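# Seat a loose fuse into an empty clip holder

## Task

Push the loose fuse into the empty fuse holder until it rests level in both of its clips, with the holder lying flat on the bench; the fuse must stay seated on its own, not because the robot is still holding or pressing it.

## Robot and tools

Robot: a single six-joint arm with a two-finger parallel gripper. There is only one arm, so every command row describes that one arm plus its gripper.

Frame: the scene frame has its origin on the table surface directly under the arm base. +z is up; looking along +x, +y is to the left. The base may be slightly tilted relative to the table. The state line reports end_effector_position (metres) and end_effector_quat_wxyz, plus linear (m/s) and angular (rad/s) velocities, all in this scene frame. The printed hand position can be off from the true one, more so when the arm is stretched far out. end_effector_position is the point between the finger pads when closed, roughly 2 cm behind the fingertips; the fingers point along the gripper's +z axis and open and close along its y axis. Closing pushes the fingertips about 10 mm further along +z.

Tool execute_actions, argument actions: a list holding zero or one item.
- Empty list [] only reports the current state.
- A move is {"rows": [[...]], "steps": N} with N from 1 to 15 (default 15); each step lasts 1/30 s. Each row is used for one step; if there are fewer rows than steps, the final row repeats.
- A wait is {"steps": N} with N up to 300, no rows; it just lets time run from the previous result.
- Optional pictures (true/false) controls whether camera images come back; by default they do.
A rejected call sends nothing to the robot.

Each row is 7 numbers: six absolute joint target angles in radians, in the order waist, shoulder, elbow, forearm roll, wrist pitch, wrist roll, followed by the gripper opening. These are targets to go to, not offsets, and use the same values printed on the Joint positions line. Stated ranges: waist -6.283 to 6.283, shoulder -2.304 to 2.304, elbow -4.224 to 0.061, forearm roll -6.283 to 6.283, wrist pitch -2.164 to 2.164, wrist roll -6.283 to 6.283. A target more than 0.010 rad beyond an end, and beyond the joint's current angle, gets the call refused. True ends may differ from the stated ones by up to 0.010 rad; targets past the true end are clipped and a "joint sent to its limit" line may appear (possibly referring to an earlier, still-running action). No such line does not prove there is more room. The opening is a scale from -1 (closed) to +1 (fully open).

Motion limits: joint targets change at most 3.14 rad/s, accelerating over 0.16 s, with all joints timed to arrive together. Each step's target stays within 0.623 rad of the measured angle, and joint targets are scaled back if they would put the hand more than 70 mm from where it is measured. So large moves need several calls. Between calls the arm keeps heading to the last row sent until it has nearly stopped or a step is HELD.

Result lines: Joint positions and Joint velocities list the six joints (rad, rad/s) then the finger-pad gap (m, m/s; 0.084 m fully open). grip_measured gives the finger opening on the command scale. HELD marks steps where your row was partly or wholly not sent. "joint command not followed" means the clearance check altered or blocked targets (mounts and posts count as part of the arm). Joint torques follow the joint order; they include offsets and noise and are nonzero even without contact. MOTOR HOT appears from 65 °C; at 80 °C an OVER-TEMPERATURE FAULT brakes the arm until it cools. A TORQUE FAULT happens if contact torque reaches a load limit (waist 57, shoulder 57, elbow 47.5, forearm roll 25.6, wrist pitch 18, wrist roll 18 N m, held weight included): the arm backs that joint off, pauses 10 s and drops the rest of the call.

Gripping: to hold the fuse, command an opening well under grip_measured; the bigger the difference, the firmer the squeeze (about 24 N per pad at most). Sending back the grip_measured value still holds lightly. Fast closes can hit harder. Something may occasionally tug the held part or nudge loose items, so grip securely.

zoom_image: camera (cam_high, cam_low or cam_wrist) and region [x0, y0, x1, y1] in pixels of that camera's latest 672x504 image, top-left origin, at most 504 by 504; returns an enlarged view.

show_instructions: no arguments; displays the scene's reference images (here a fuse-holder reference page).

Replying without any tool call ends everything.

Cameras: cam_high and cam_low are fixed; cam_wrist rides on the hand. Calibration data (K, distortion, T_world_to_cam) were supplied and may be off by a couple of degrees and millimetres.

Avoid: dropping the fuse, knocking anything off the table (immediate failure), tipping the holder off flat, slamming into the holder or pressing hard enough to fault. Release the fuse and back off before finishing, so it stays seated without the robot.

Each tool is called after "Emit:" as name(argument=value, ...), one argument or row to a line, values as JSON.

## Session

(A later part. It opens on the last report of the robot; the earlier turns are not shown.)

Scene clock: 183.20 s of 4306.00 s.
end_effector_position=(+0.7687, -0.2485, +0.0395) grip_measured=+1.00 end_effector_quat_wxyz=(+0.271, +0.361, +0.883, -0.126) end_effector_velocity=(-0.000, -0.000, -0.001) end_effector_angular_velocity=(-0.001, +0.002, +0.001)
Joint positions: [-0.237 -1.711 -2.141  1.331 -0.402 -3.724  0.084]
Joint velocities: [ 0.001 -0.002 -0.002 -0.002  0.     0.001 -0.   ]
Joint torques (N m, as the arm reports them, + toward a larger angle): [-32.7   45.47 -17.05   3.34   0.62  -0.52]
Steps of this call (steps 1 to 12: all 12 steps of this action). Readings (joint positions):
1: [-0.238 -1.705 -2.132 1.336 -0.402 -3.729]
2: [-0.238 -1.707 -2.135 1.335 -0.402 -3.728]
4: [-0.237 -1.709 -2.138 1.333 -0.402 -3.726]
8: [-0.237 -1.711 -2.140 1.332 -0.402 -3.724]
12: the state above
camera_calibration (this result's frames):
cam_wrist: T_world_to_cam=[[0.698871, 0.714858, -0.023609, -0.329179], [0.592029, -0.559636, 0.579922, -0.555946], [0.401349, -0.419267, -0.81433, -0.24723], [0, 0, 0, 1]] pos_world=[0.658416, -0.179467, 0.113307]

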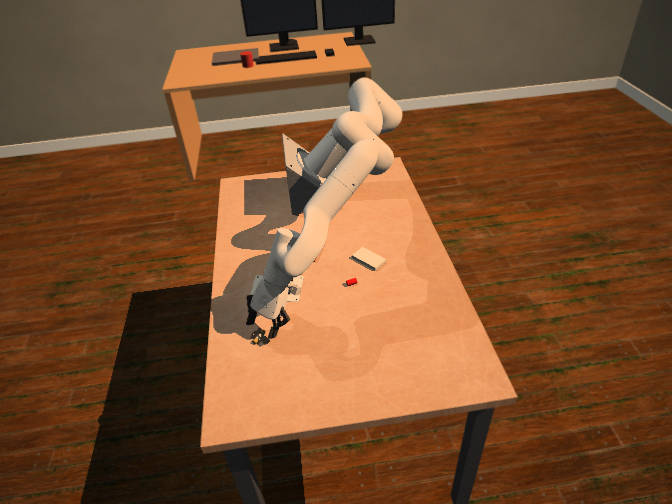

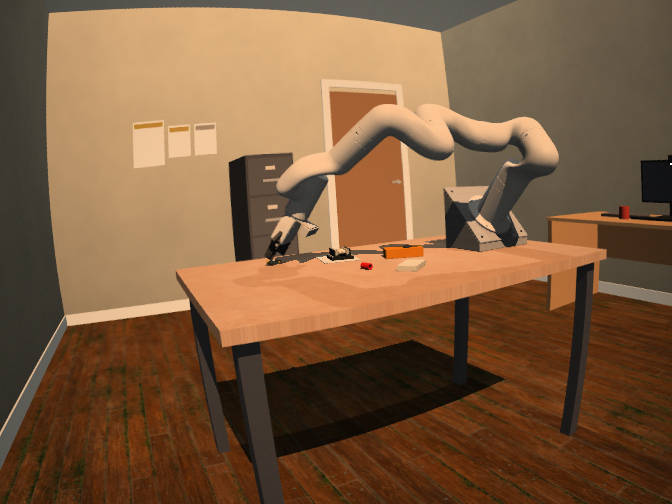

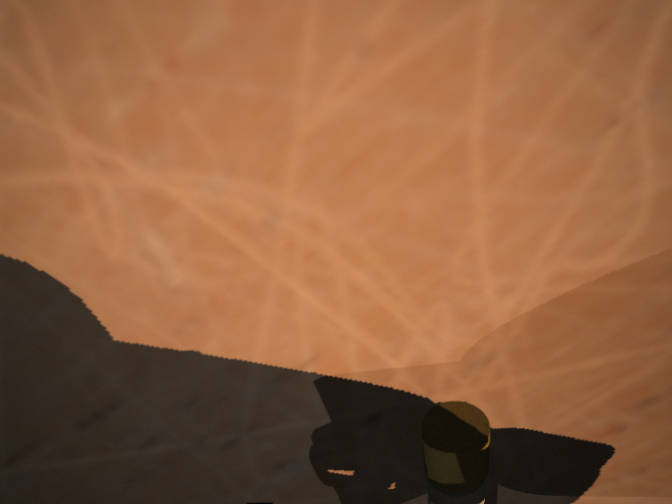

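Emit:
execute_actions(
  actions=[
    {"rows":[[-0.232,-1.74,-2.18,1.309,-0.4022,-3.702,1],[-0.232,-1.74,-2.18,1.309,-0.4022,-3.702,1],[-0.2269,-1.7682,-2.22,1.2867,-0.4025,-3.6806,1],[-0.2269,-1.7682,-2.22,1.2867,-0.4025,-3.6806,1],[-0.2269,-1.7682,-2.22,1.2867,-0.4025,-3.6806,1],[-0.2269,-1.7682,-2.22,1.2867,-0.4025,-3.6806,1],[-0.2269,-1.7682,-2.22,1.2867,-0.4025,-3.6806,1],[-0.2269,-1.7682,-2.22,1.2867,-0.4025,-3.6806,1],[-0.2269,-1.7682,-2.22,1.2867,-0.4025,-3.6806,0.3],[-0.2269,-1.7682,-2.22,1.2867,-0.4025,-3.6806,0.3],[-0.2269,-1.7682,-2.22,1.2867,-0.4025,-3.6806,-0.3],[-0.2269,-1.7682,-2.22,1.2867,-0.4025,-3.6806,-0.3],[-0.2269,-1.7682,-2.22,1.2867,-0.4025,-3.6806,-1]],"steps":15},
  ],
  pictures=false,
)

Emit:
execute_actions(
  actions=[
    {"rows":[[-0.2269,-1.7682,-2.22,1.2867,-0.4025,-3.6806,-1]],"steps":15},
  ],
)

Scene clock: 197.60 s of 4306.00 s.
end_effector_position=(+0.7746, -0.2548, +0.0265) grip_measured=-0.10 end_effector_quat_wxyz=(+0.272, +0.355, +0.885, -0.128) end_effector_velocity=(+0.013, +0.003, +0.011) end_effector_angular_velocity=(-0.009, -0.019, +0.013)
Joint positions: [-0.227 -1.766 -2.219  1.288 -0.402 -3.681  0.04 ]
Joint velocities: [-0.002 -0.001 -0.027 -0.008  0.002  0.009 -0.21 ]
Joint torques (N m, as the arm reports them, + toward a larger angle): [-30.38  37.69 -12.84   3.38   0.41  -0.6 ]
Steps of this call (steps 1 to 15: the robot went on to your last target; steps 16 to 90: nothing new was sent; then 10.90 s passed at rest; steps 91 to 105: all 15 steps of this action). Readings (joint positions):
91: [-0.237 -1.712 -2.141 1.331 -0.402 -3.724]
92: [-0.236 -1.714 -2.146 1.329 -0.402 -3.721]
94: [-0.234 -1.727 -2.163 1.319 -0.402 -3.712]
98: [-0.229 -1.757 -2.202 1.296 -0.402 -3.690]
105: the state above

Scene clock: 198.10 s of 4306.00 s.
end_effector_position=(+0.7747, -0.2549, +0.0262) grip_measured=-0.72 end_effector_quat_wxyz=(+0.272, +0.355, +0.885, -0.128) end_effector_velocity=(-0.000, -0.000, -0.000) end_effector_angular_velocity=(+0.001, -0.001, -0.002)
Joint positions: [-0.227 -1.767 -2.221  1.287 -0.402 -3.681  0.012]
Joint velocities: [-0.    -0.     0.     0.001  0.     0.     0.   ]
Joint torques (N m, as the arm reports them, + toward a larger angle): [-23.66  29.02  -6.8    2.3   -0.59  -0.49]
Steps of this call (steps 1 to 15: all 15 steps of this action). Readings (joint positions):
1: [-0.227 -1.766 -2.220 1.288 -0.402 -3.681]
2: [-0.227 -1.766 -2.221 1.287 -0.402 -3.681]
4: [-0.227 -1.767 -2.221 1.287 -0.402 -3.681]
8: [-0.227 -1.767 -2.221 1.287 -0.402 -3.681]
15: the state above
camera_calibration (this result's frames):
cam_wrist: T_world_to_cam=[[0.68997, 0.723131, -0.0319923, -0.319891], [0.601202, -0.547897, 0.581691, -0.559565], [0.40311, -0.420583, -0.81278, -0.264954], [0, 0, 0, 1]] pos_world=[0.663932, -0.186697, 0.0999106]

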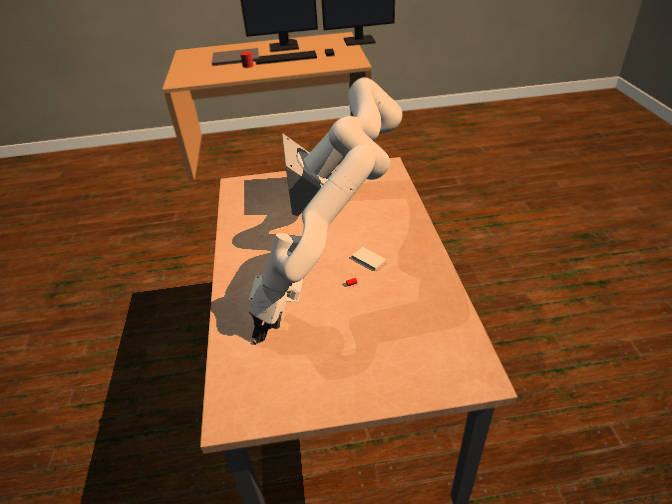

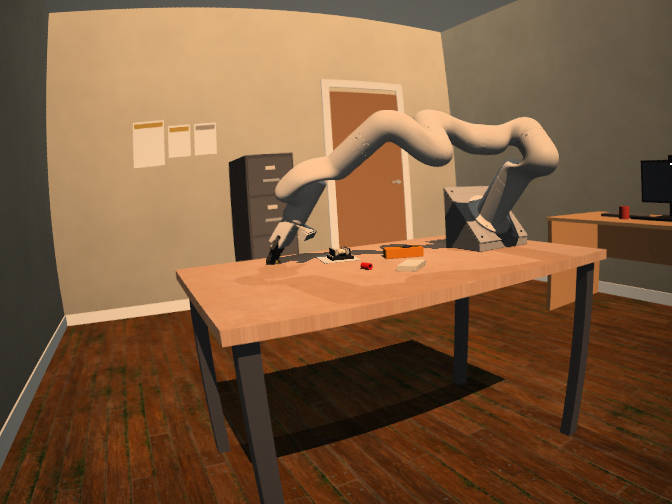

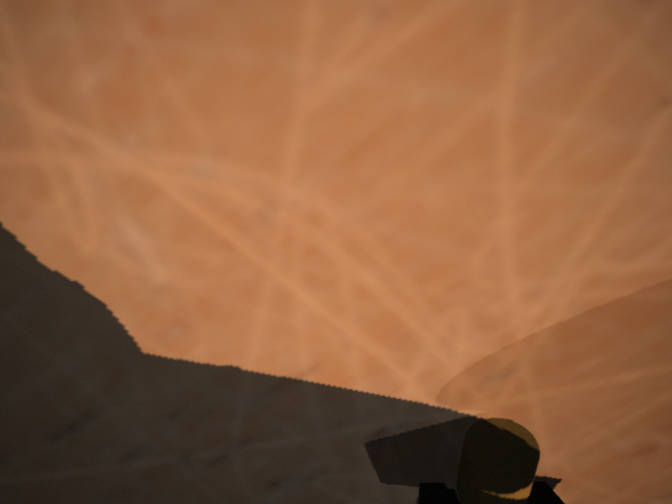

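Emit:
execute_actions(
  actions=[
    {"rows":[[-0.235,-1.74,-2.21,1.29,-0.4,-3.68,-1],[-0.245,-1.71,-2.2,1.29,-0.4,-3.68,-1],[-0.25,-1.68,-2.19,1.3,-0.4,-3.69,-1],[-0.24,-1.63,-2.1,1.4,-0.398,-3.78,-1],[-0.24,-1.63,-2.1,1.4,-0.398,-3.78,-1],[-0.24,-1.63,-2.1,1.4,-0.398,-3.78,-1],[-0.21,-1.54,-1.96,1.55,-0.394,-3.91,-1],[-0.21,-1.54,-1.96,1.55,-0.394,-3.91,-1],[-0.21,-1.54,-1.96,1.55,-0.394,-3.91,-1],[-0.17,-1.44,-1.82,1.7,-0.39,-4.04,-1]],"steps":15},
  ],
  pictures=false,
)

Emit:
execute_actions(
  actions=[
    {"rows":[[-0.17,-1.44,-1.82,1.7,-0.39,-4.04,-1],[-0.17,-1.44,-1.82,1.7,-0.39,-4.04,-1],[-0.17,-1.44,-1.82,1.7,-0.39,-4.04,-1],[-0.17,-1.44,-1.82,1.7,-0.39,-4.04,-1],[-0.13,-1.32,-1.64,1.89,-0.385,-4.21,-1],[-0.13,-1.32,-1.64,1.89,-0.385,-4.21,-1],[-0.13,-1.32,-1.64,1.89,-0.385,-4.21,-1],[-0.13,-1.32,-1.64,1.89,-0.385,-4.21,-1],[-0.085,-1.2,-1.434,2.1066,-0.3785,-4.399,-1]],"steps":15},
  ],
  pictures=false,
)

Emit:
execute_actions(
  actions=[
    {"rows":[[-0.085,-1.2,-1.434,2.1066,-0.3785,-4.399,-1]],"steps":15},
  ],
)

Scene clock: 227.13 s of 4306.00 s.
end_effector_position=(+0.7872, -0.1649, +0.0739) grip_measured=-0.72 end_effector_quat_wxyz=(+0.297, +0.346, +0.884, -0.106) end_effector_velocity=(-0.036, +0.251, +0.005) end_effector_angular_velocity=(+0.021, -0.036, +0.086)
Joint positions: [-0.189 -1.497 -1.9    1.614 -0.394 -3.964  0.012]
Joint velocities: [ 0.216  0.603  0.813  0.883  0.022 -0.759  0.   ]
Joint torques (N m, as the arm reports them, + toward a larger angle): [-45.81  26.33 -19.31  -1.39   0.74  -0.26]
Steps of this call (steps 1 to 15: the robot went on to your last target; steps 16 to 90: nothing new was sent; then 25.53 s passed at rest; steps 91 to 105: all 15 steps of this action). Readings (joint positions):
91: [-0.227 -1.767 -2.220 1.287 -0.402 -3.681]
92: [-0.227 -1.765 -2.218 1.287 -0.403 -3.681]
94: [-0.231 -1.750 -2.206 1.289 -0.407 -3.682]
98: [-0.238 -1.670 -2.141 1.357 -0.403 -3.742]
105: the state above

Scene clock: 227.63 s of 4306.00 s.
end_effector_position=(+0.7302, -0.0816, +0.0659) grip_measured=-0.72 end_effector_quat_wxyz=(+0.295, +0.346, +0.883, -0.115) end_effector_velocity=(-0.197, +0.157, -0.030) end_effector_angular_velocity=(-0.085, +0.067, -0.084)
Joint positions: [-0.103 -1.252 -1.52   2.015 -0.381 -4.318  0.012]
Joint velocities: [ 0.199  0.532  0.883  0.92   0.026 -0.8    0.   ]
Joint torques (N m, as the arm reports them, + toward a larger angle): [-38.69  27.75 -20.88   0.01   0.46  -0.28]
Steps of this call (steps 1 to 15: all 15 steps of this action). Readings (joint positions):
1: [-0.183 -1.479 -1.877 1.639 -0.393 -3.986]
2: [-0.178 -1.467 -1.860 1.658 -0.392 -4.002]
4: [-0.174 -1.453 -1.839 1.679 -0.391 -4.022]
8: [-0.161 -1.412 -1.774 1.748 -0.388 -4.084]
15: the state above

Scene clock: 228.13 s of 4306.00 s.
end_effector_position=(+0.7098, -0.0678, +0.0637) grip_measured=-0.72 end_effector_quat_wxyz=(+0.293, +0.348, +0.882, -0.123) end_effector_velocity=(-0.001, +0.001, +0.000) end_effector_angular_velocity=(-0.001, -0.001, -0.001)
Joint positions: [-0.085 -1.201 -1.435  2.106 -0.378 -4.399  0.012]
Joint velocities: [ 0.001  0.005  0.006  0.007  0.001 -0.004  0.   ]
Joint torques (N m, as the arm reports them, + toward a larger angle): [-32.29  38.88 -13.59   3.03   0.21  -0.45]
Steps of this call (steps 1 to 15: all 15 steps of this action). Readings (joint positions):
1: [-0.098 -1.236 -1.495 2.042 -0.381 -4.342]
2: [-0.094 -1.225 -1.476 2.062 -0.380 -4.359]
4: [-0.089 -1.212 -1.455 2.085 -0.379 -4.379]
8: [-0.086 -1.204 -1.439 2.101 -0.379 -4.394]
15: the state above
camera_calibration (this result's frames):
cam_wrist: T_world_to_cam=[[0.677529, 0.735428, -0.00998526, -0.400983], [0.585359, -0.530956, 0.612732, -0.429412], [0.445319, -0.420989, -0.790228, -0.161036], [0, 0, 0, 1]] pos_world=[0.59475, -0.000899165, 0.131855]

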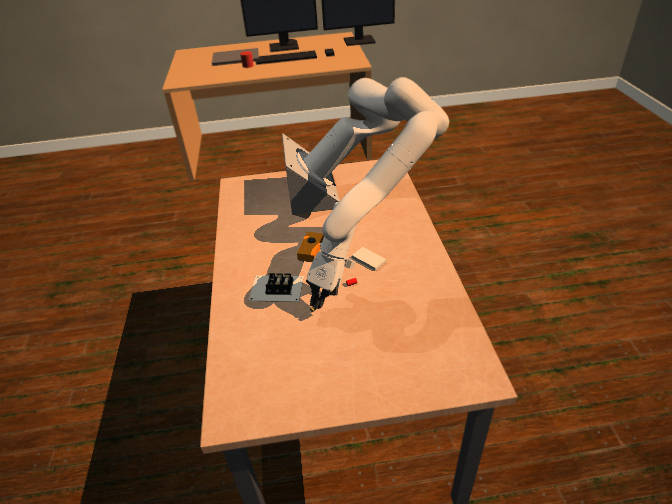

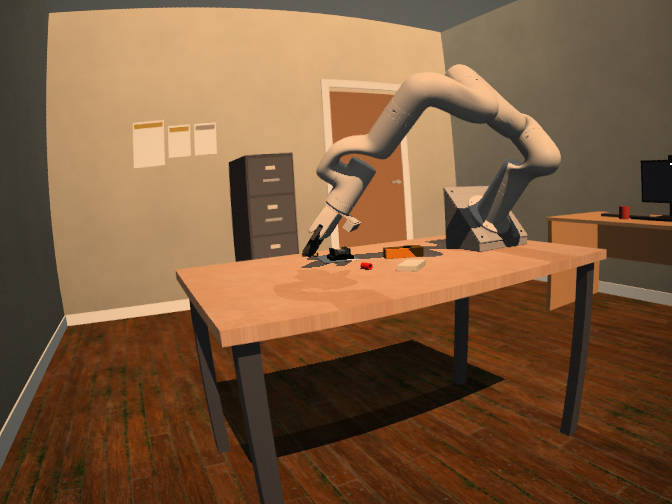

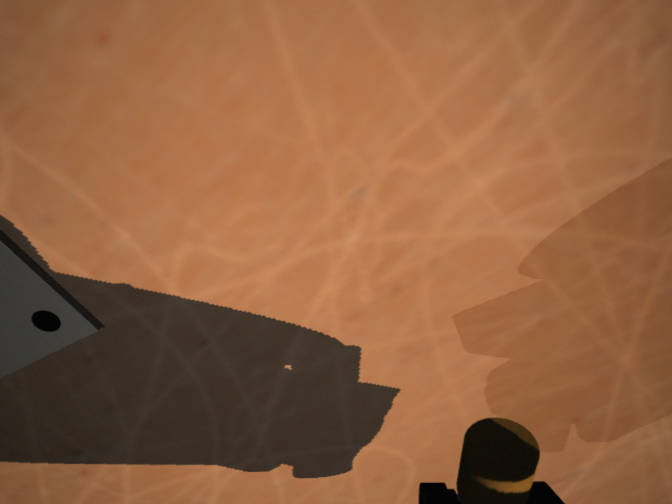

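Emit:
execute_actions(
  actions=[
    {"rows":[[-0.077,-1.21,-1.434,2.1066,-0.3785,-4.399,-1],[-0.077,-1.21,-1.434,2.1066,-0.3785,-4.399,-1],[-0.068,-1.221,-1.434,2.1066,-0.3785,-4.399,-1],[-0.068,-1.221,-1.434,2.1066,-0.3785,-4.399,-1],[-0.06,-1.231,-1.434,2.1066,-0.3785,-4.399,-1],[-0.06,-1.231,-1.434,2.1066,-0.3785,-4.399,-1],[-0.0535,-1.239,-1.434,2.1066,-0.3785,-4.399,-1]],"steps":15},
  ],
  pictures=false,
)

Emit:
execute_actions(
  actions=[
    {"rows":[[-0.0535,-1.239,-1.434,2.1066,-0.3785,-4.399,-1],[-0.0535,-1.239,-1.434,2.1066,-0.3785,-4.399,-1],[-0.0535,-1.239,-1.434,2.1066,-0.3785,-4.399,-1],[-0.0535,-1.239,-1.434,2.1066,-0.3785,-4.399,-0.5],[-0.0535,-1.239,-1.434,2.1066,-0.3785,-4.399,-0.5],[-0.0535,-1.239,-1.434,2.1066,-0.3785,-4.399,-0.5],[-0.0535,-1.239,-1.434,2.1066,-0.3785,-4.399,0],[-0.0535,-1.239,-1.434,2.1066,-0.3785,-4.399,0],[-0.0535,-1.239,-1.434,2.1066,-0.3785,-4.399,1],[-0.0535,-1.239,-1.434,2.1066,-0.3785,-4.399,1],[-0.07,-1.22,-1.434,2.1066,-0.3785,-4.399,1],[-0.1,-1.18,-1.434,2.1066,-0.3785,-4.399,1],[-0.13,-1.14,-1.434,2.1066,-0.3785,-4.399,1]],"steps":15},
  ],
)

Scene clock: 249.00 s of 4306.00 s.
end_effector_position=(+0.6924, -0.0697, +0.0290) grip_measured=-0.72 end_effector_quat_wxyz=(+0.271, +0.348, +0.888, -0.130) end_effector_velocity=(-0.004, +0.001, -0.012) end_effector_angular_velocity=(+0.002, +0.015, +0.001)
Joint positions: [-0.055 -1.237 -1.434  2.107 -0.379 -4.399  0.012]
Joint velocities: [ 0.013 -0.014 -0.004  0.001 -0.001  0.    -0.   ]
Joint torques (N m, as the arm reports them, + toward a larger angle): [-31.36  39.33 -12.83   2.58   0.19  -0.4 ]
Steps of this call (steps 1 to 15: the robot went on to your last target; steps 16 to 90: nothing new was sent; then 17.37 s passed at rest; steps 91 to 105: all 15 steps of this action). Readings (joint positions):
91: [-0.085 -1.200 -1.434 2.107 -0.378 -4.399]
92: [-0.084 -1.201 -1.434 2.107 -0.378 -4.399]
94: [-0.080 -1.206 -1.434 2.107 -0.379 -4.399]
98: [-0.067 -1.223 -1.434 2.107 -0.378 -4.399]
105: the state above

Scene clock: 249.50 s of 4306.00 s.
end_effector_position=(+0.7058, -0.0681, +0.0566) grip_measured=+0.80 end_effector_quat_wxyz=(+0.289, +0.348, +0.883, -0.124) end_effector_velocity=(+0.206, +0.039, +0.388) end_effector_angular_velocity=(-0.052, -0.537, +0.091)
Joint positions: [-0.079 -1.207 -1.433  2.107 -0.378 -4.399  0.077]
Joint velocities: [-0.315  0.415 -0.032  0.001 -0.    -0.001  0.184]
Joint torques (N m, as the arm reports them, + toward a larger angle): [-31.55  41.68 -14.68   2.96   0.11  -0.49]
Steps of this call (steps 1 to 15: all 15 steps of this action). Readings (joint positions):
1: [-0.054 -1.238 -1.434 2.107 -0.379 -4.399]
2: [-0.054 -1.238 -1.434 2.107 -0.379 -4.399]
4: [-0.054 -1.238 -1.434 2.107 -0.379 -4.399]
8: [-0.054 -1.239 -1.434 2.107 -0.378 -4.399]
15: the state above
camera_calibration (this result's frames):
cam_wrist: T_world_to_cam=[[0.678652, 0.734282, -0.0161772, -0.398632], [0.590591, -0.532489, 0.606348, -0.426336], [0.436616, -0.421053, -0.795035, -0.158566], [0, 0, 0, 1]] pos_world=[0.591555, -0.00107553, 0.125994]

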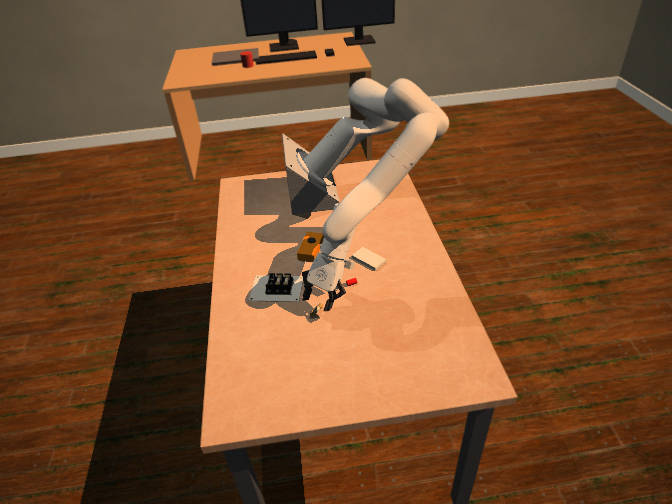

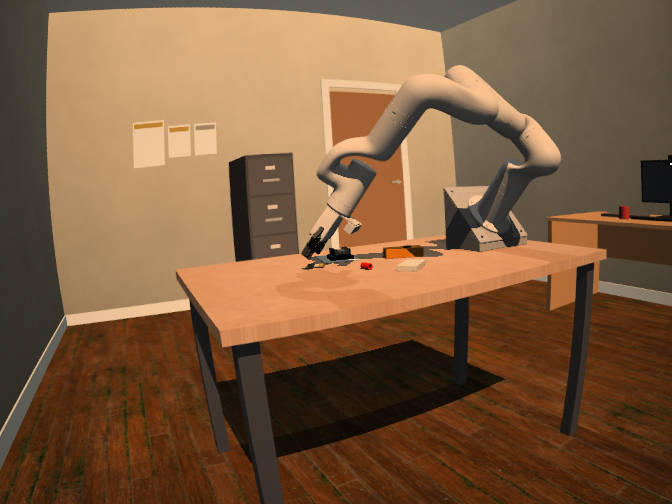

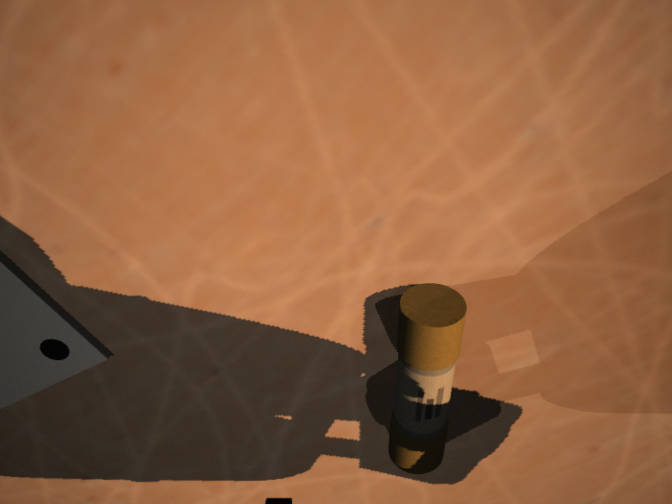

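Emit:
execute_actions(
  actions=[
    {"rows":[[-0.17,-1.12,-1.55,1.9,-0.5,-4.22,1],[-0.17,-1.12,-1.55,1.9,-0.5,-4.22,1],[-0.17,-1.12,-1.55,1.9,-0.5,-4.22,1],[-0.17,-1.12,-1.55,1.9,-0.5,-4.22,1],[-0.21,-1.2,-1.75,1.55,-0.7,-3.92,1],[-0.21,-1.2,-1.75,1.55,-0.7,-3.92,1],[-0.21,-1.2,-1.75,1.55,-0.7,-3.92,1],[-0.21,-1.2,-1.75,1.55,-0.7,-3.92,1],[-0.25,-1.35,-1.96,1.2,-0.9,-3.62,1],[-0.25,-1.35,-1.96,1.2,-0.9,-3.62,1],[-0.25,-1.35,-1.96,1.2,-0.9,-3.62,1],[-0.25,-1.35,-1.96,1.2,-0.9,-3.62,1],[-0.2869,-1.5599,-2.1761,0.8458,-1.1083,-3.3214,1]],"steps":15},
  ],
  pictures=false,
)

Emit:
execute_actions(
  actions=[
    {"rows":[[-0.2869,-1.5599,-2.1761,0.8458,-1.1083,-3.3214,1]],"steps":15},
  ],
  pictures=false,
)

Emit:
execute_actions(
  actions=[
    {"rows":[[-0.2869,-1.5599,-2.1761,0.8458,-1.1083,-3.3214,1]],"steps":15},
  ],
)

Scene clock: 273.43 s of 4306.00 s.
end_effector_position=(+0.8150, -0.0081, +0.1710) grip_measured=+1.00 end_effector_quat_wxyz=(+0.226, +0.289, +0.929, +0.053) end_effector_velocity=(-0.166, -0.208, -0.199) end_effector_angular_velocity=(+0.840, +1.404, -0.114)
Joint positions: [-0.228 -1.29  -1.856  1.407 -0.796 -3.781  0.084]
Joint velocities: [-0.268 -1.071 -1.375 -2.048 -1.318  1.906 -0.   ]
Joint torques (N m, as the arm reports them, + toward a larger angle): [-29.81  26.79  -4.33   5.61   0.38  -0.62]
Steps of this call (steps 1 to 30: the robot went on to your last target; steps 31 to 90: nothing new was sent; then 20.43 s passed at rest; steps 91 to 105: all 15 steps of this action). Readings (joint positions):
91: [-0.130 -1.140 -1.434 2.106 -0.379 -4.398]
92: [-0.131 -1.140 -1.437 2.100 -0.383 -4.393]
94: [-0.139 -1.137 -1.460 2.056 -0.408 -4.355]
98: [-0.164 -1.140 -1.550 1.904 -0.497 -4.223]
105: the state above

Scene clock: 273.93 s of 4306.00 s.
end_effector_position=(+0.7215, -0.0937, +0.1201) grip_measured=+1.00 end_effector_quat_wxyz=(+0.004, +0.356, +0.934, +0.002) end_effector_velocity=(-0.021, -0.018, +0.001) end_effector_angular_velocity=(-0.020, +0.106, -0.036)
Joint positions: [-0.286 -1.554 -2.169  0.858 -1.102 -3.331  0.084]
Joint velocities: [-0.011 -0.05  -0.08  -0.127 -0.072  0.106  0.   ]
Joint torques (N m, as the arm reports them, + toward a larger angle): [-33.03  45.54 -17.12   3.7   -0.16  -0.5 ]
Steps of this call (steps 1 to 15: all 15 steps of this action). Readings (joint positions):
1: [-0.236 -1.325 -1.898 1.342 -0.837 -3.721]
2: [-0.243 -1.357 -1.933 1.283 -0.872 -3.669]
4: [-0.254 -1.410 -1.992 1.176 -0.931 -3.582]
8: [-0.273 -1.496 -2.098 0.987 -1.033 -3.433]
15: the state above

Scene clock: 274.43 s of 4306.00 s.
end_effector_position=(+0.7186, -0.0964, +0.1194) grip_measured=+1.00 end_effector_quat_wxyz=(-0.001, +0.359, +0.934, -0.001) end_effector_velocity=(+0.000, -0.000, -0.000) end_effector_angular_velocity=(-0.001, +0.000, +0.001)
Joint positions: [-0.287 -1.56  -2.176  0.846 -1.108 -3.321  0.084]
Joint velocities: [ 0.    -0.    -0.001 -0.001  0.     0.     0.   ]
Joint torques (N m, as the arm reports them, + toward a larger angle): [-34.03  45.87 -17.86   3.24  -0.24  -0.36]
Steps of this call (steps 1 to 15: all 15 steps of this action). Readings (joint positions):
1: [-0.286 -1.555 -2.171 0.855 -1.104 -3.328]
2: [-0.286 -1.556 -2.173 0.852 -1.105 -3.326]
4: [-0.286 -1.558 -2.175 0.849 -1.107 -3.324]
8: [-0.287 -1.559 -2.176 0.847 -1.108 -3.322]
15: the state above
camera_calibration (this result's frames):
cam_wrist: T_world_to_cam=[[0.66361, 0.748052, 0.00631954, -0.376123], [0.747986, -0.663638, 0.0100893, -0.541581], [0.0117412, -0.00196846, -0.999929, 0.244039], [0, 0, 0, 1]] pos_world=[0.651829, -0.0775732, 0.251862]

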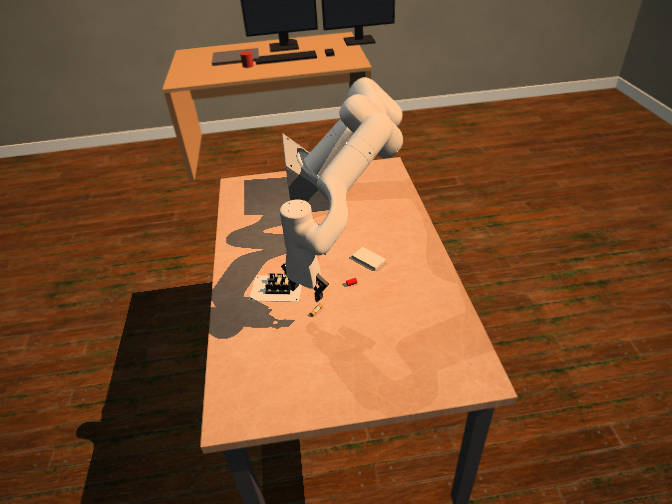

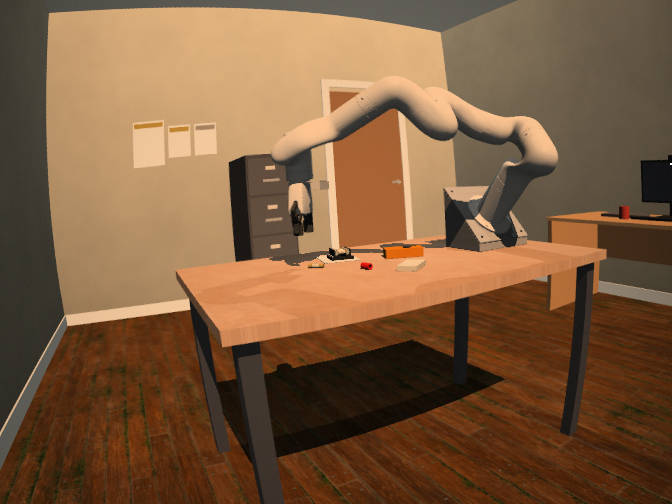

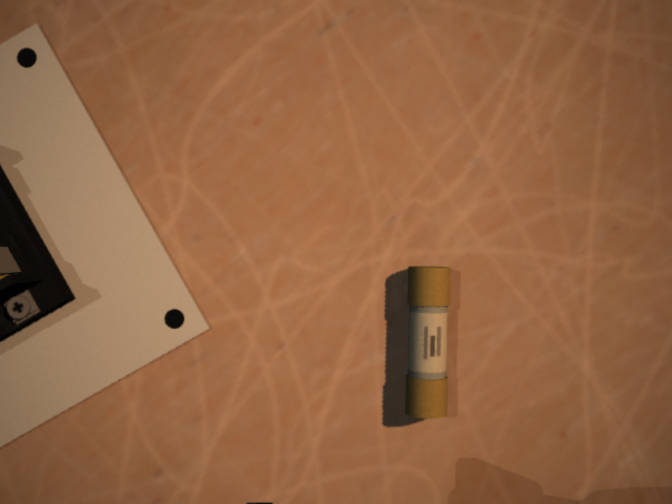

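Emit:
execute_actions(
  actions=[
    {"rows":[[-0.26,-1.53,-2.085,0.89,-1.058,-3.365,1],[-0.26,-1.53,-2.085,0.89,-1.058,-3.365,1],[-0.26,-1.53,-2.085,0.89,-1.058,-3.365,1],[-0.2307,-1.5021,-1.9955,0.937,-1.008,-3.409,1],[-0.2307,-1.5021,-1.9955,0.937,-1.008,-3.409,1],[-0.2307,-1.5021,-1.9955,0.937,-1.008,-3.409,1],[-0.2307,-1.5021,-1.9955,0.937,-1.008,-3.409,1],[-0.2307,-1.5021,-1.9955,0.937,-1.008,-3.409,1],[-0.208,-1.532,-2.011,0.961,-0.991,-3.416,1],[-0.208,-1.532,-2.011,0.961,-0.991,-3.416,1],[-0.208,-1.532,-2.011,0.961,-0.991,-3.416,1],[-0.1859,-1.5626,-2.0268,0.9848,-0.9745,-3.424,1]],"steps":15},
  ],
  pictures=false,
)

Emit:
execute_actions(
  actions=[
    {"rows":[[-0.1859,-1.5626,-2.0268,0.9848,-0.9745,-3.424,1]],"steps":15},
  ],
)

Scene clock: 297.60 s of 4306.00 s.
end_effector_position=(+0.6976, -0.0758, +0.0407) grip_measured=+1.00 end_effector_quat_wxyz=(-0.002, +0.359, +0.933, -0.000) end_effector_velocity=(-0.028, +0.002, -0.199) end_effector_angular_velocity=(+0.008, +0.040, -0.016)
Joint positions: [-0.204 -1.542 -2.02   0.965 -0.99  -3.416  0.084]
Joint velocities: [ 0.184 -0.215 -0.042  0.19   0.14  -0.077 -0.   ]
Joint torques (N m, as the arm reports them, + toward a larger angle): [-41.87  51.37 -18.52   2.24  -0.28  -0.4 ]
Steps of this call (steps 1 to 15: the robot went on to your last target; steps 16 to 90: nothing new was sent; then 19.67 s passed at rest; steps 91 to 105: all 15 steps of this action). Readings (joint positions):
91: [-0.287 -1.560 -2.176 0.846 -1.108 -3.322]
92: [-0.286 -1.558 -2.170 0.849 -1.104 -3.325]
94: [-0.277 -1.548 -2.140 0.864 -1.088 -3.339]
98: [-0.247 -1.520 -2.050 0.909 -1.039 -3.382]
105: the state above

Scene clock: 298.10 s of 4306.00 s.
end_effector_position=(+0.6966, -0.0755, +0.0226) grip_measured=+1.00 end_effector_quat_wxyz=(-0.001, +0.359, +0.934, -0.000) end_effector_velocity=(-0.001, -0.001, -0.001) end_effector_angular_velocity=(-0.000, -0.000, -0.002)
Joint positions: [-0.186 -1.562 -2.027  0.985 -0.975 -3.424  0.084]
Joint velocities: [ 0.    -0.002  0.     0.001  0.002 -0.    -0.   ]
Joint torques (N m, as the arm reports them, + toward a larger angle): [-35.57  43.24 -16.78   2.48  -0.15  -0.49]
Steps of this call (steps 1 to 15: all 15 steps of this action). Readings (joint positions):
1: [-0.198 -1.548 -2.021 0.970 -0.985 -3.418]
2: [-0.195 -1.553 -2.022 0.974 -0.982 -3.420]
4: [-0.190 -1.558 -2.024 0.979 -0.978 -3.422]
8: [-0.187 -1.561 -2.027 0.983 -0.975 -3.423]
15: the state above
camera_calibration (this result's frames):
cam_wrist: T_world_to_cam=[[0.663705, 0.747966, 0.00642123, -0.376581], [0.7479, -0.663734, 0.0101552, -0.510185], [0.0118577, -0.00193763, -0.999928, 0.147482], [0, 0, 0, 1]] pos_world=[0.629758, -0.0566715, 0.155071]

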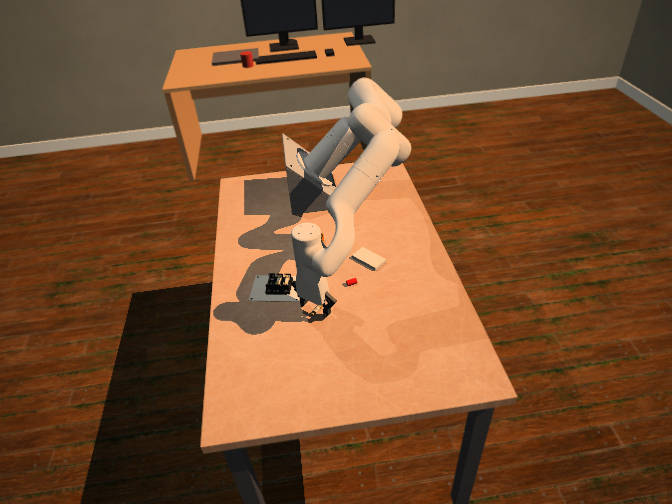

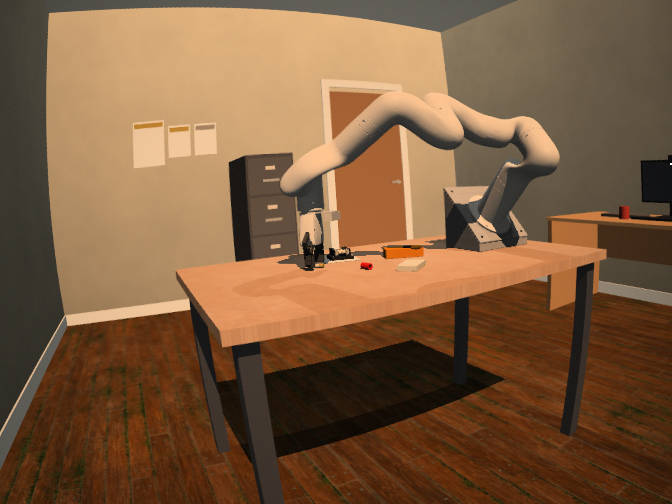

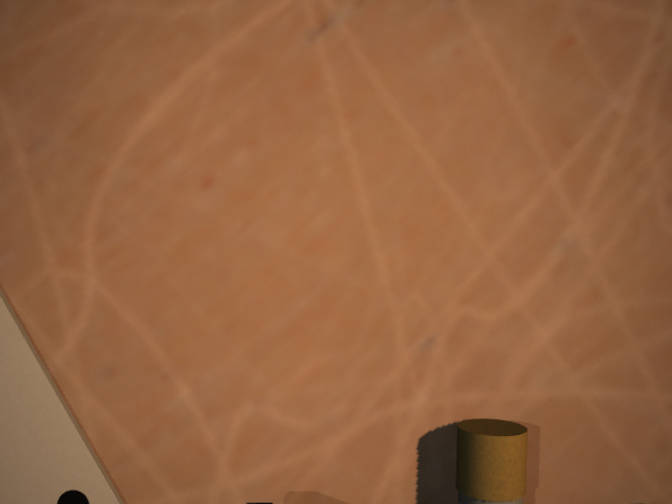

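Emit:
execute_actions(
  actions=[
    {"rows":[[-0.1859,-1.5626,-2.0268,0.9848,-0.9745,-3.424,0.3],[-0.1859,-1.5626,-2.0268,0.9848,-0.9745,-3.424,0.3],[-0.1859,-1.5626,-2.0268,0.9848,-0.9745,-3.424,0.3],[-0.1859,-1.5626,-2.0268,0.9848,-0.9745,-3.424,-0.3],[-0.1859,-1.5626,-2.0268,0.9848,-0.9745,-3.424,-0.3],[-0.1859,-1.5626,-2.0268,0.9848,-0.9745,-3.424,-0.3],[-0.1859,-1.5626,-2.0268,0.9848,-0.9745,-3.424,-1]],"steps":15},
  ],
  pictures=false,
)

Emit:
execute_actions(
  actions=[
    {"rows":[[-0.1859,-1.5626,-2.0268,0.9848,-0.9745,-3.424,-1],[-0.1859,-1.5626,-2.0268,0.9848,-0.9745,-3.424,-1],[-0.208,-1.532,-2.011,0.961,-0.991,-3.416,-1],[-0.208,-1.532,-2.011,0.961,-0.991,-3.416,-1],[-0.208,-1.532,-2.011,0.961,-0.991,-3.416,-1],[-0.2307,-1.5021,-1.9955,0.937,-1.008,-3.409,-1],[-0.2307,-1.5021,-1.9955,0.937,-1.008,-3.409,-1],[-0.2307,-1.5021,-1.9955,0.937,-1.008,-3.409,-1],[-0.26,-1.465,-1.976,0.907,-1.028,-3.4,-1]],"steps":15},
  ],
  pictures=false,
)

Emit:
execute_actions(
  actions=[
    {"rows":[[-0.3,-1.47,-1.93,0.905,-1.005,-3.57,-1],[-0.3,-1.47,-1.93,0.905,-1.005,-3.57,-1],[-0.3,-1.47,-1.93,0.905,-1.005,-3.57,-1],[-0.345,-1.475,-1.885,0.905,-0.98,-3.74,-1],[-0.345,-1.475,-1.885,0.905,-0.98,-3.74,-1],[-0.345,-1.475,-1.885,0.905,-0.98,-3.74,-1],[-0.39,-1.485,-1.84,0.905,-0.955,-3.92,-1],[-0.39,-1.485,-1.84,0.905,-0.955,-3.92,-1],[-0.39,-1.485,-1.84,0.905,-0.955,-3.92,-1],[-0.43,-1.495,-1.795,0.905,-0.93,-4.09,-1],[-0.43,-1.495,-1.795,0.905,-0.93,-4.09,-1],[-0.43,-1.495,-1.795,0.905,-0.93,-4.09,-1],[-0.4622,-1.5282,-1.75,0.905,-0.9084,-4.26,-1]],"steps":15},
  ],
  pictures=false,
)

Emit:
execute_actions(
  actions=[
    {"rows":[[-0.4622,-1.5282,-1.75,0.905,-0.9084,-4.26,-1]],"steps":15},
  ],
)

Scene clock: 329.50 s of 4306.00 s.
end_effector_position=(+0.6965, -0.0755, +0.0224) grip_measured=-0.71 end_effector_quat_wxyz=(-0.002, +0.359, +0.933, -0.000) end_effector_velocity=(+0.000, +0.001, -0.000) end_effector_angular_velocity=(+0.000, +0.001, +0.002)
Joint positions: [-0.186 -1.563 -2.027  0.985 -0.975 -3.424  0.013]
Joint velocities: [ 0.001  0.    -0.    -0.001 -0.001 -0.001  0.   ]
Joint torques (N m, as the arm reports them, + toward a larger angle): [-33.89  43.63 -16.15   3.2   -0.1   -0.49]
Steps of this call (steps 1 to 15: the robot went on to your last target; steps 16 to 90: nothing new was sent; then 27.90 s passed at rest; steps 91 to 105: all 15 steps of this action). Readings (joint positions):
91: [-0.186 -1.563 -2.027 0.985 -0.974 -3.424]
92: [-0.186 -1.563 -2.027 0.985 -0.974 -3.424]
94: [-0.186 -1.563 -2.027 0.985 -0.975 -3.424]
98: [-0.186 -1.563 -2.027 0.985 -0.975 -3.424]
105: the state above

Scene clock: 330.00 s of 4306.00 s.
end_effector_position=(+0.6964, -0.0764, +0.0921) grip_measured=-0.71 end_effector_quat_wxyz=(+0.000, +0.359, +0.933, -0.001) end_effector_velocity=(-0.013, -0.003, +0.076) end_effector_angular_velocity=(-0.002, +0.016, -0.010)
Joint positions: [-0.253 -1.474 -1.983  0.916 -1.022 -3.403  0.013]
Joint velocities: [-0.076  0.101  0.064 -0.088 -0.06   0.027  0.   ]
Joint torques (N m, as the arm reports them, + toward a larger angle): [-26.21  35.26 -14.94   2.92   0.07  -0.37]
Steps of this call (steps 1 to 15: all 15 steps of this action). Readings (joint positions):
1: [-0.186 -1.563 -2.027 0.985 -0.975 -3.424]
2: [-0.186 -1.563 -2.027 0.985 -0.975 -3.424]
4: [-0.188 -1.560 -2.024 0.982 -0.977 -3.423]
8: [-0.208 -1.532 -2.011 0.961 -0.991 -3.416]
15: the state above

Scene clock: 330.50 s of 4306.00 s.
end_effector_position=(+0.6137, -0.1728, +0.1036) grip_measured=-0.71 end_effector_quat_wxyz=(+0.008, +0.195, +0.981, -0.005) end_effector_velocity=(-0.250, -0.214, -0.054) end_effector_angular_velocity=(+0.011, +0.048, +0.842)
Joint positions: [-0.396 -1.49  -1.831  0.905 -0.95  -3.951  0.013]
Joint velocities: [-0.308 -0.139  0.355 -0.     0.19  -1.379 -0.   ]
Joint torques (N m, as the arm reports them, + toward a larger angle): [-24.94  37.52 -15.04   2.86  -0.24  -0.36]
Steps of this call (steps 1 to 15: all 15 steps of this action). Readings (joint positions):
1: [-0.255 -1.472 -1.981 0.913 -1.024 -3.403]
2: [-0.258 -1.470 -1.978 0.911 -1.024 -3.409]
4: [-0.269 -1.469 -1.964 0.909 -1.020 -3.453]
8: [-0.313 -1.473 -1.918 0.906 -0.997 -3.616]
15: the state above

Scene clock: 331.00 s of 4306.00 s.
end_effector_position=(+0.5530, -0.2152, +0.0853) grip_measured=-0.71 end_effector_quat_wxyz=(-0.001, +0.103, +0.995, -0.000) end_effector_velocity=(-0.008, -0.004, -0.003) end_effector_angular_velocity=(+0.004, +0.003, +0.015)
Joint positions: [-0.461 -1.527 -1.751  0.905 -0.909 -4.257  0.013]
Joint velocities: [-0.007 -0.005  0.01   0.     0.003 -0.03  -0.   ]
Joint torques (N m, as the arm reports them, + toward a larger angle): [-26.7   44.59 -18.47   2.89  -0.16  -0.38]
Steps of this call (steps 1 to 15: all 15 steps of this action). Readings (joint positions):
1: [-0.406 -1.495 -1.819 0.905 -0.944 -3.997]
2: [-0.415 -1.501 -1.807 0.905 -0.938 -4.042]
4: [-0.434 -1.512 -1.784 0.905 -0.926 -4.126]
8: [-0.455 -1.525 -1.758 0.905 -0.913 -4.225]
15: the state above
camera_calibration (this result's frames):
cam_wrist: T_world_to_cam=[[0.197872, 0.980201, 0.00733064, 0.130316], [0.980166, -0.197938, 0.00977373, -0.524364], [0.0110312, 0.0052513, -0.999925, 0.213534], [0, 0, 0, 1]] pos_world=[0.485823, -0.232648, 0.217688]

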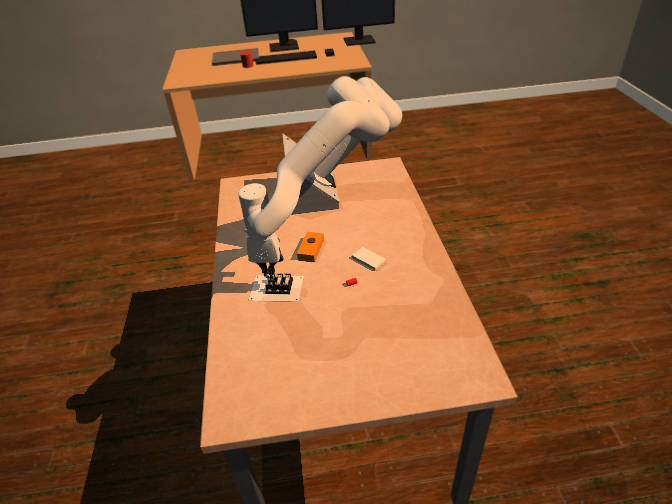

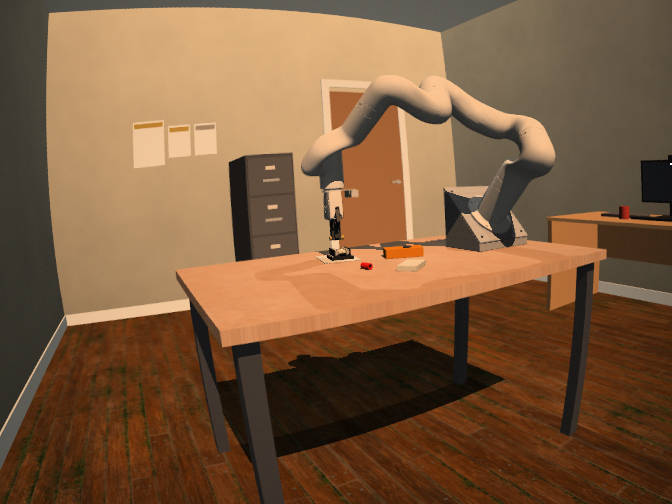

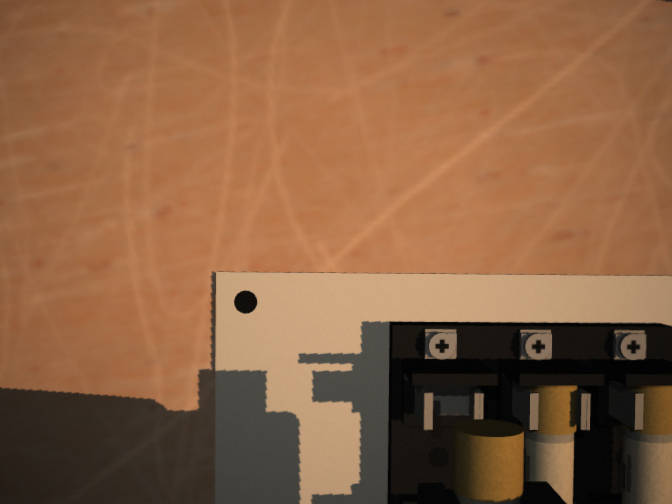

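Emit:
execute_actions(
  actions=[],
)

Scene clock: 353.53 s of 4306.00 s.
end_effector_position=(+0.5519, -0.2158, +0.0848) grip_measured=-0.71 end_effector_quat_wxyz=(-0.002, +0.103, +0.995, -0.000) end_effector_velocity=(+0.000, -0.000, -0.000) end_effector_angular_velocity=(-0.001, -0.000, +0.000)
Joint positions: [-0.462 -1.528 -1.75   0.905 -0.908 -4.26   0.013]
Joint velocities: [ 0.    -0.    -0.     0.     0.001 -0.     0.   ]
Joint torques (N m, as the arm reports them, + toward a larger angle): [-28.26  44.26 -18.07   2.69  -0.17  -0.5 ]
Steps of this call (steps 1 to 15: the robot went on to your last target; steps 16 to 90: nothing new was sent; then 19.53 s passed at rest). Readings (joint positions):
1: [-0.461 -1.528 -1.751 0.905 -0.909 -4.258]
2: [-0.462 -1.528 -1.751 0.905 -0.909 -4.259]
4: [-0.462 -1.528 -1.750 0.905 -0.909 -4.259]
8: [-0.462 -1.528 -1.750 0.905 -0.908 -4.260]
90: the state above
The arm was judged still, so your last target was given up. Only a new action makes it travel on or press farther. Fingers that are still opening or closing keep moving.
camera_calibration (this result's frames):
cam_wrist: T_world_to_cam=[[0.196954, 0.980382, 0.00773582, 0.131599], [0.980356, -0.197022, 0.0092337, -0.523278], [0.0105767, 0.00576523, -0.999927, 0.213498], [0, 0, 0, 1]] pos_world=[0.484821, -0.233345, 0.217297]

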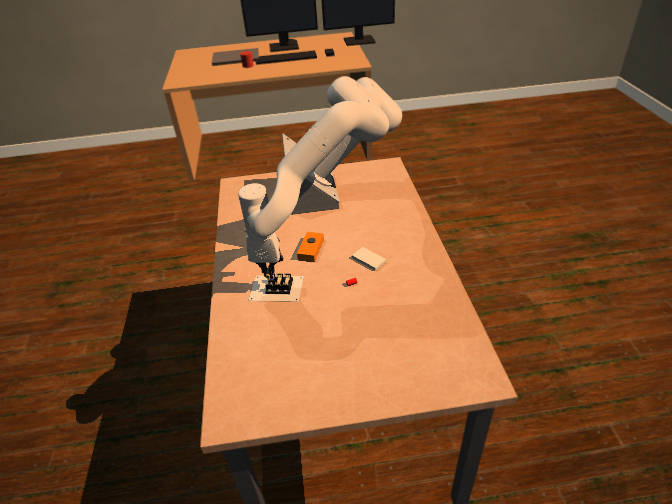

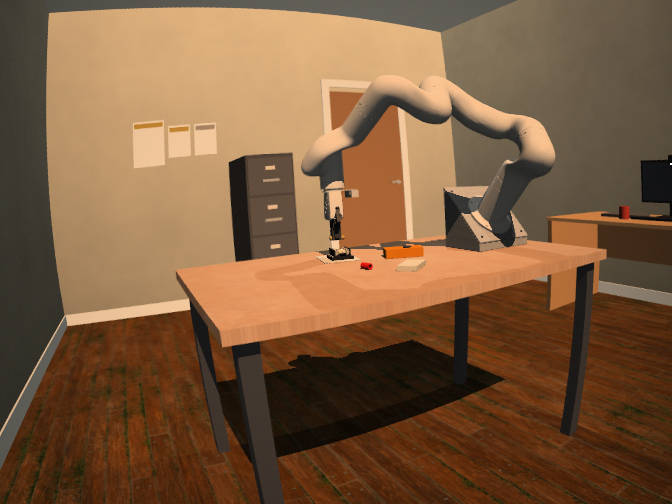

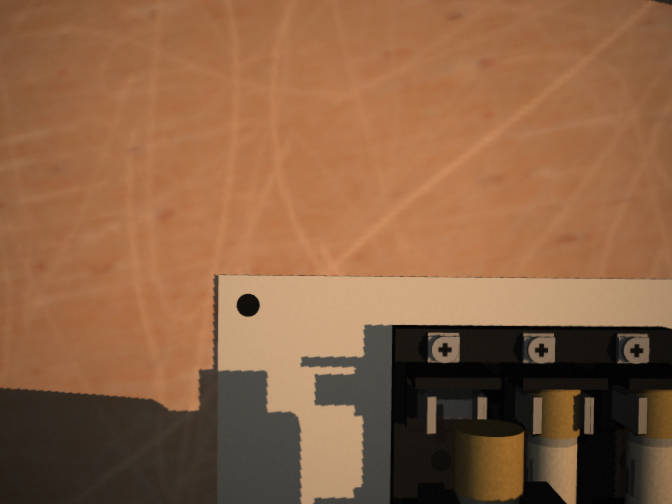

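Emit:
execute_actions(
  actions=[
    {"rows":[[-0.457,-1.534,-1.750,0.912,-0.905,-4.264,-1],[-0.452,-1.540,-1.751,0.920,-0.901,-4.268,-1],[-0.447,-1.546,-1.752,0.927,-0.897,-4.272,-1],[-0.443,-1.552,-1.753,0.934,-0.893,-4.276,-1],[-0.439,-1.557,-1.753,0.940,-0.890,-4.279,-1],[-0.4366,-1.560,-1.7535,0.9437,-0.8882,-4.281,-1]],"steps":15},
  ],
)

Emit:
zoom_image(
  camera="cam_wrist",
  region=[300,324,620,504],
)

Scene clock: 388.17 s of 4306.00 s.
end_effector_position=(+0.5498, -0.2155, +0.0588) grip_measured=-0.71 end_effector_quat_wxyz=(-0.002, +0.104, +0.995, +0.000) end_effector_velocity=(+0.001, -0.000, -0.006) end_effector_angular_velocity=(-0.003, -0.003, +0.001)
Joint positions: [-0.437 -1.559 -1.753  0.942 -0.889 -4.28   0.013]
Joint velocities: [ 0.007 -0.008 -0.003  0.012  0.007 -0.007 -0.   ]
Joint torques (N m, as the arm reports them, + toward a larger angle): [-27.69  43.85 -17.19   2.78  -0.29  -0.38]
Steps of this call (steps 1 to 90: nothing new was sent; then 31.13 s passed at rest; steps 91 to 105: all 15 steps of this action). Readings (joint positions):
91: [-0.462 -1.528 -1.750 0.905 -0.908 -4.260]
92: [-0.462 -1.529 -1.750 0.906 -0.908 -4.261]
94: [-0.458 -1.533 -1.751 0.912 -0.905 -4.264]
98: [-0.445 -1.550 -1.752 0.931 -0.895 -4.274]
105: the state above
camera_calibration (this result's frames):
cam_wrist: T_world_to_cam=[[0.199429, 0.979879, 0.00806314, 0.130535], [0.97987, -0.19949, 0.00767605, -0.521039], [0.00913012, 0.00637, -0.999938, 0.188407], [0, 0, 0, 1]] pos_world=[0.482798, -0.233051, 0.191343]

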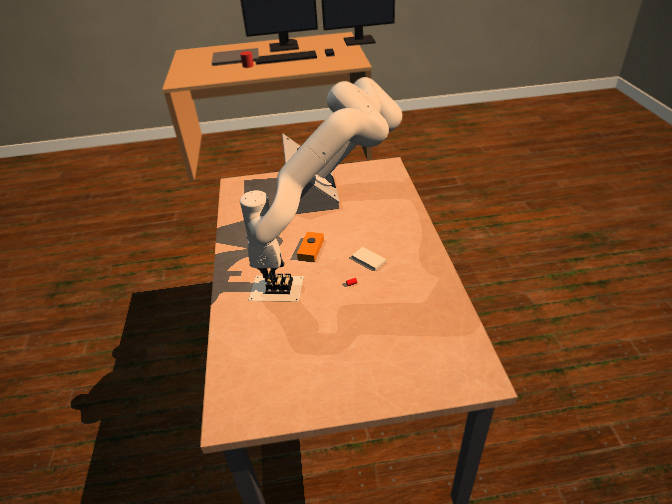

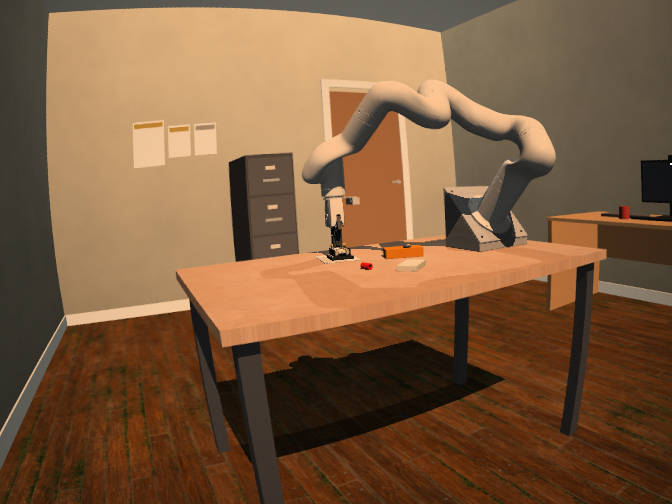

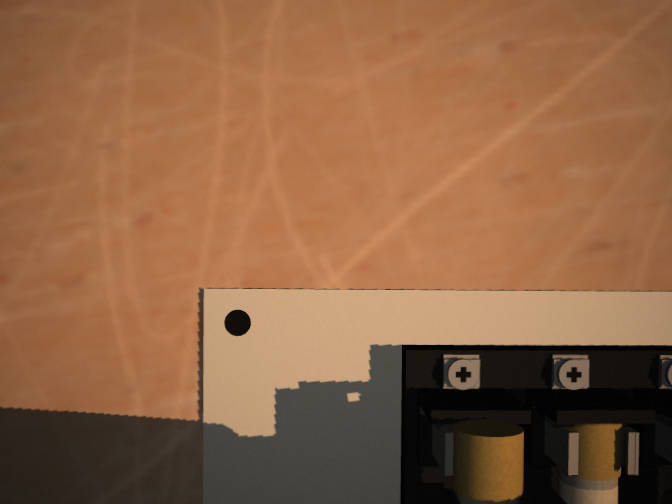

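Region (300, 324, 620, 504) of cam_wrist's 672x504 image, scaled by 1.575, with more detail than that image has; it fills the top 284 rows of this view, and the rest is white.

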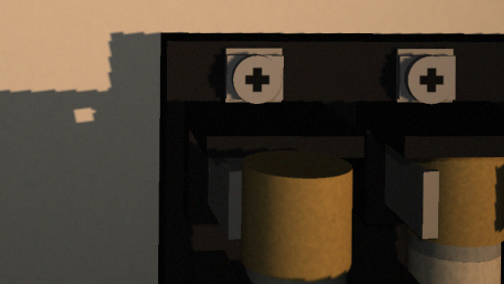

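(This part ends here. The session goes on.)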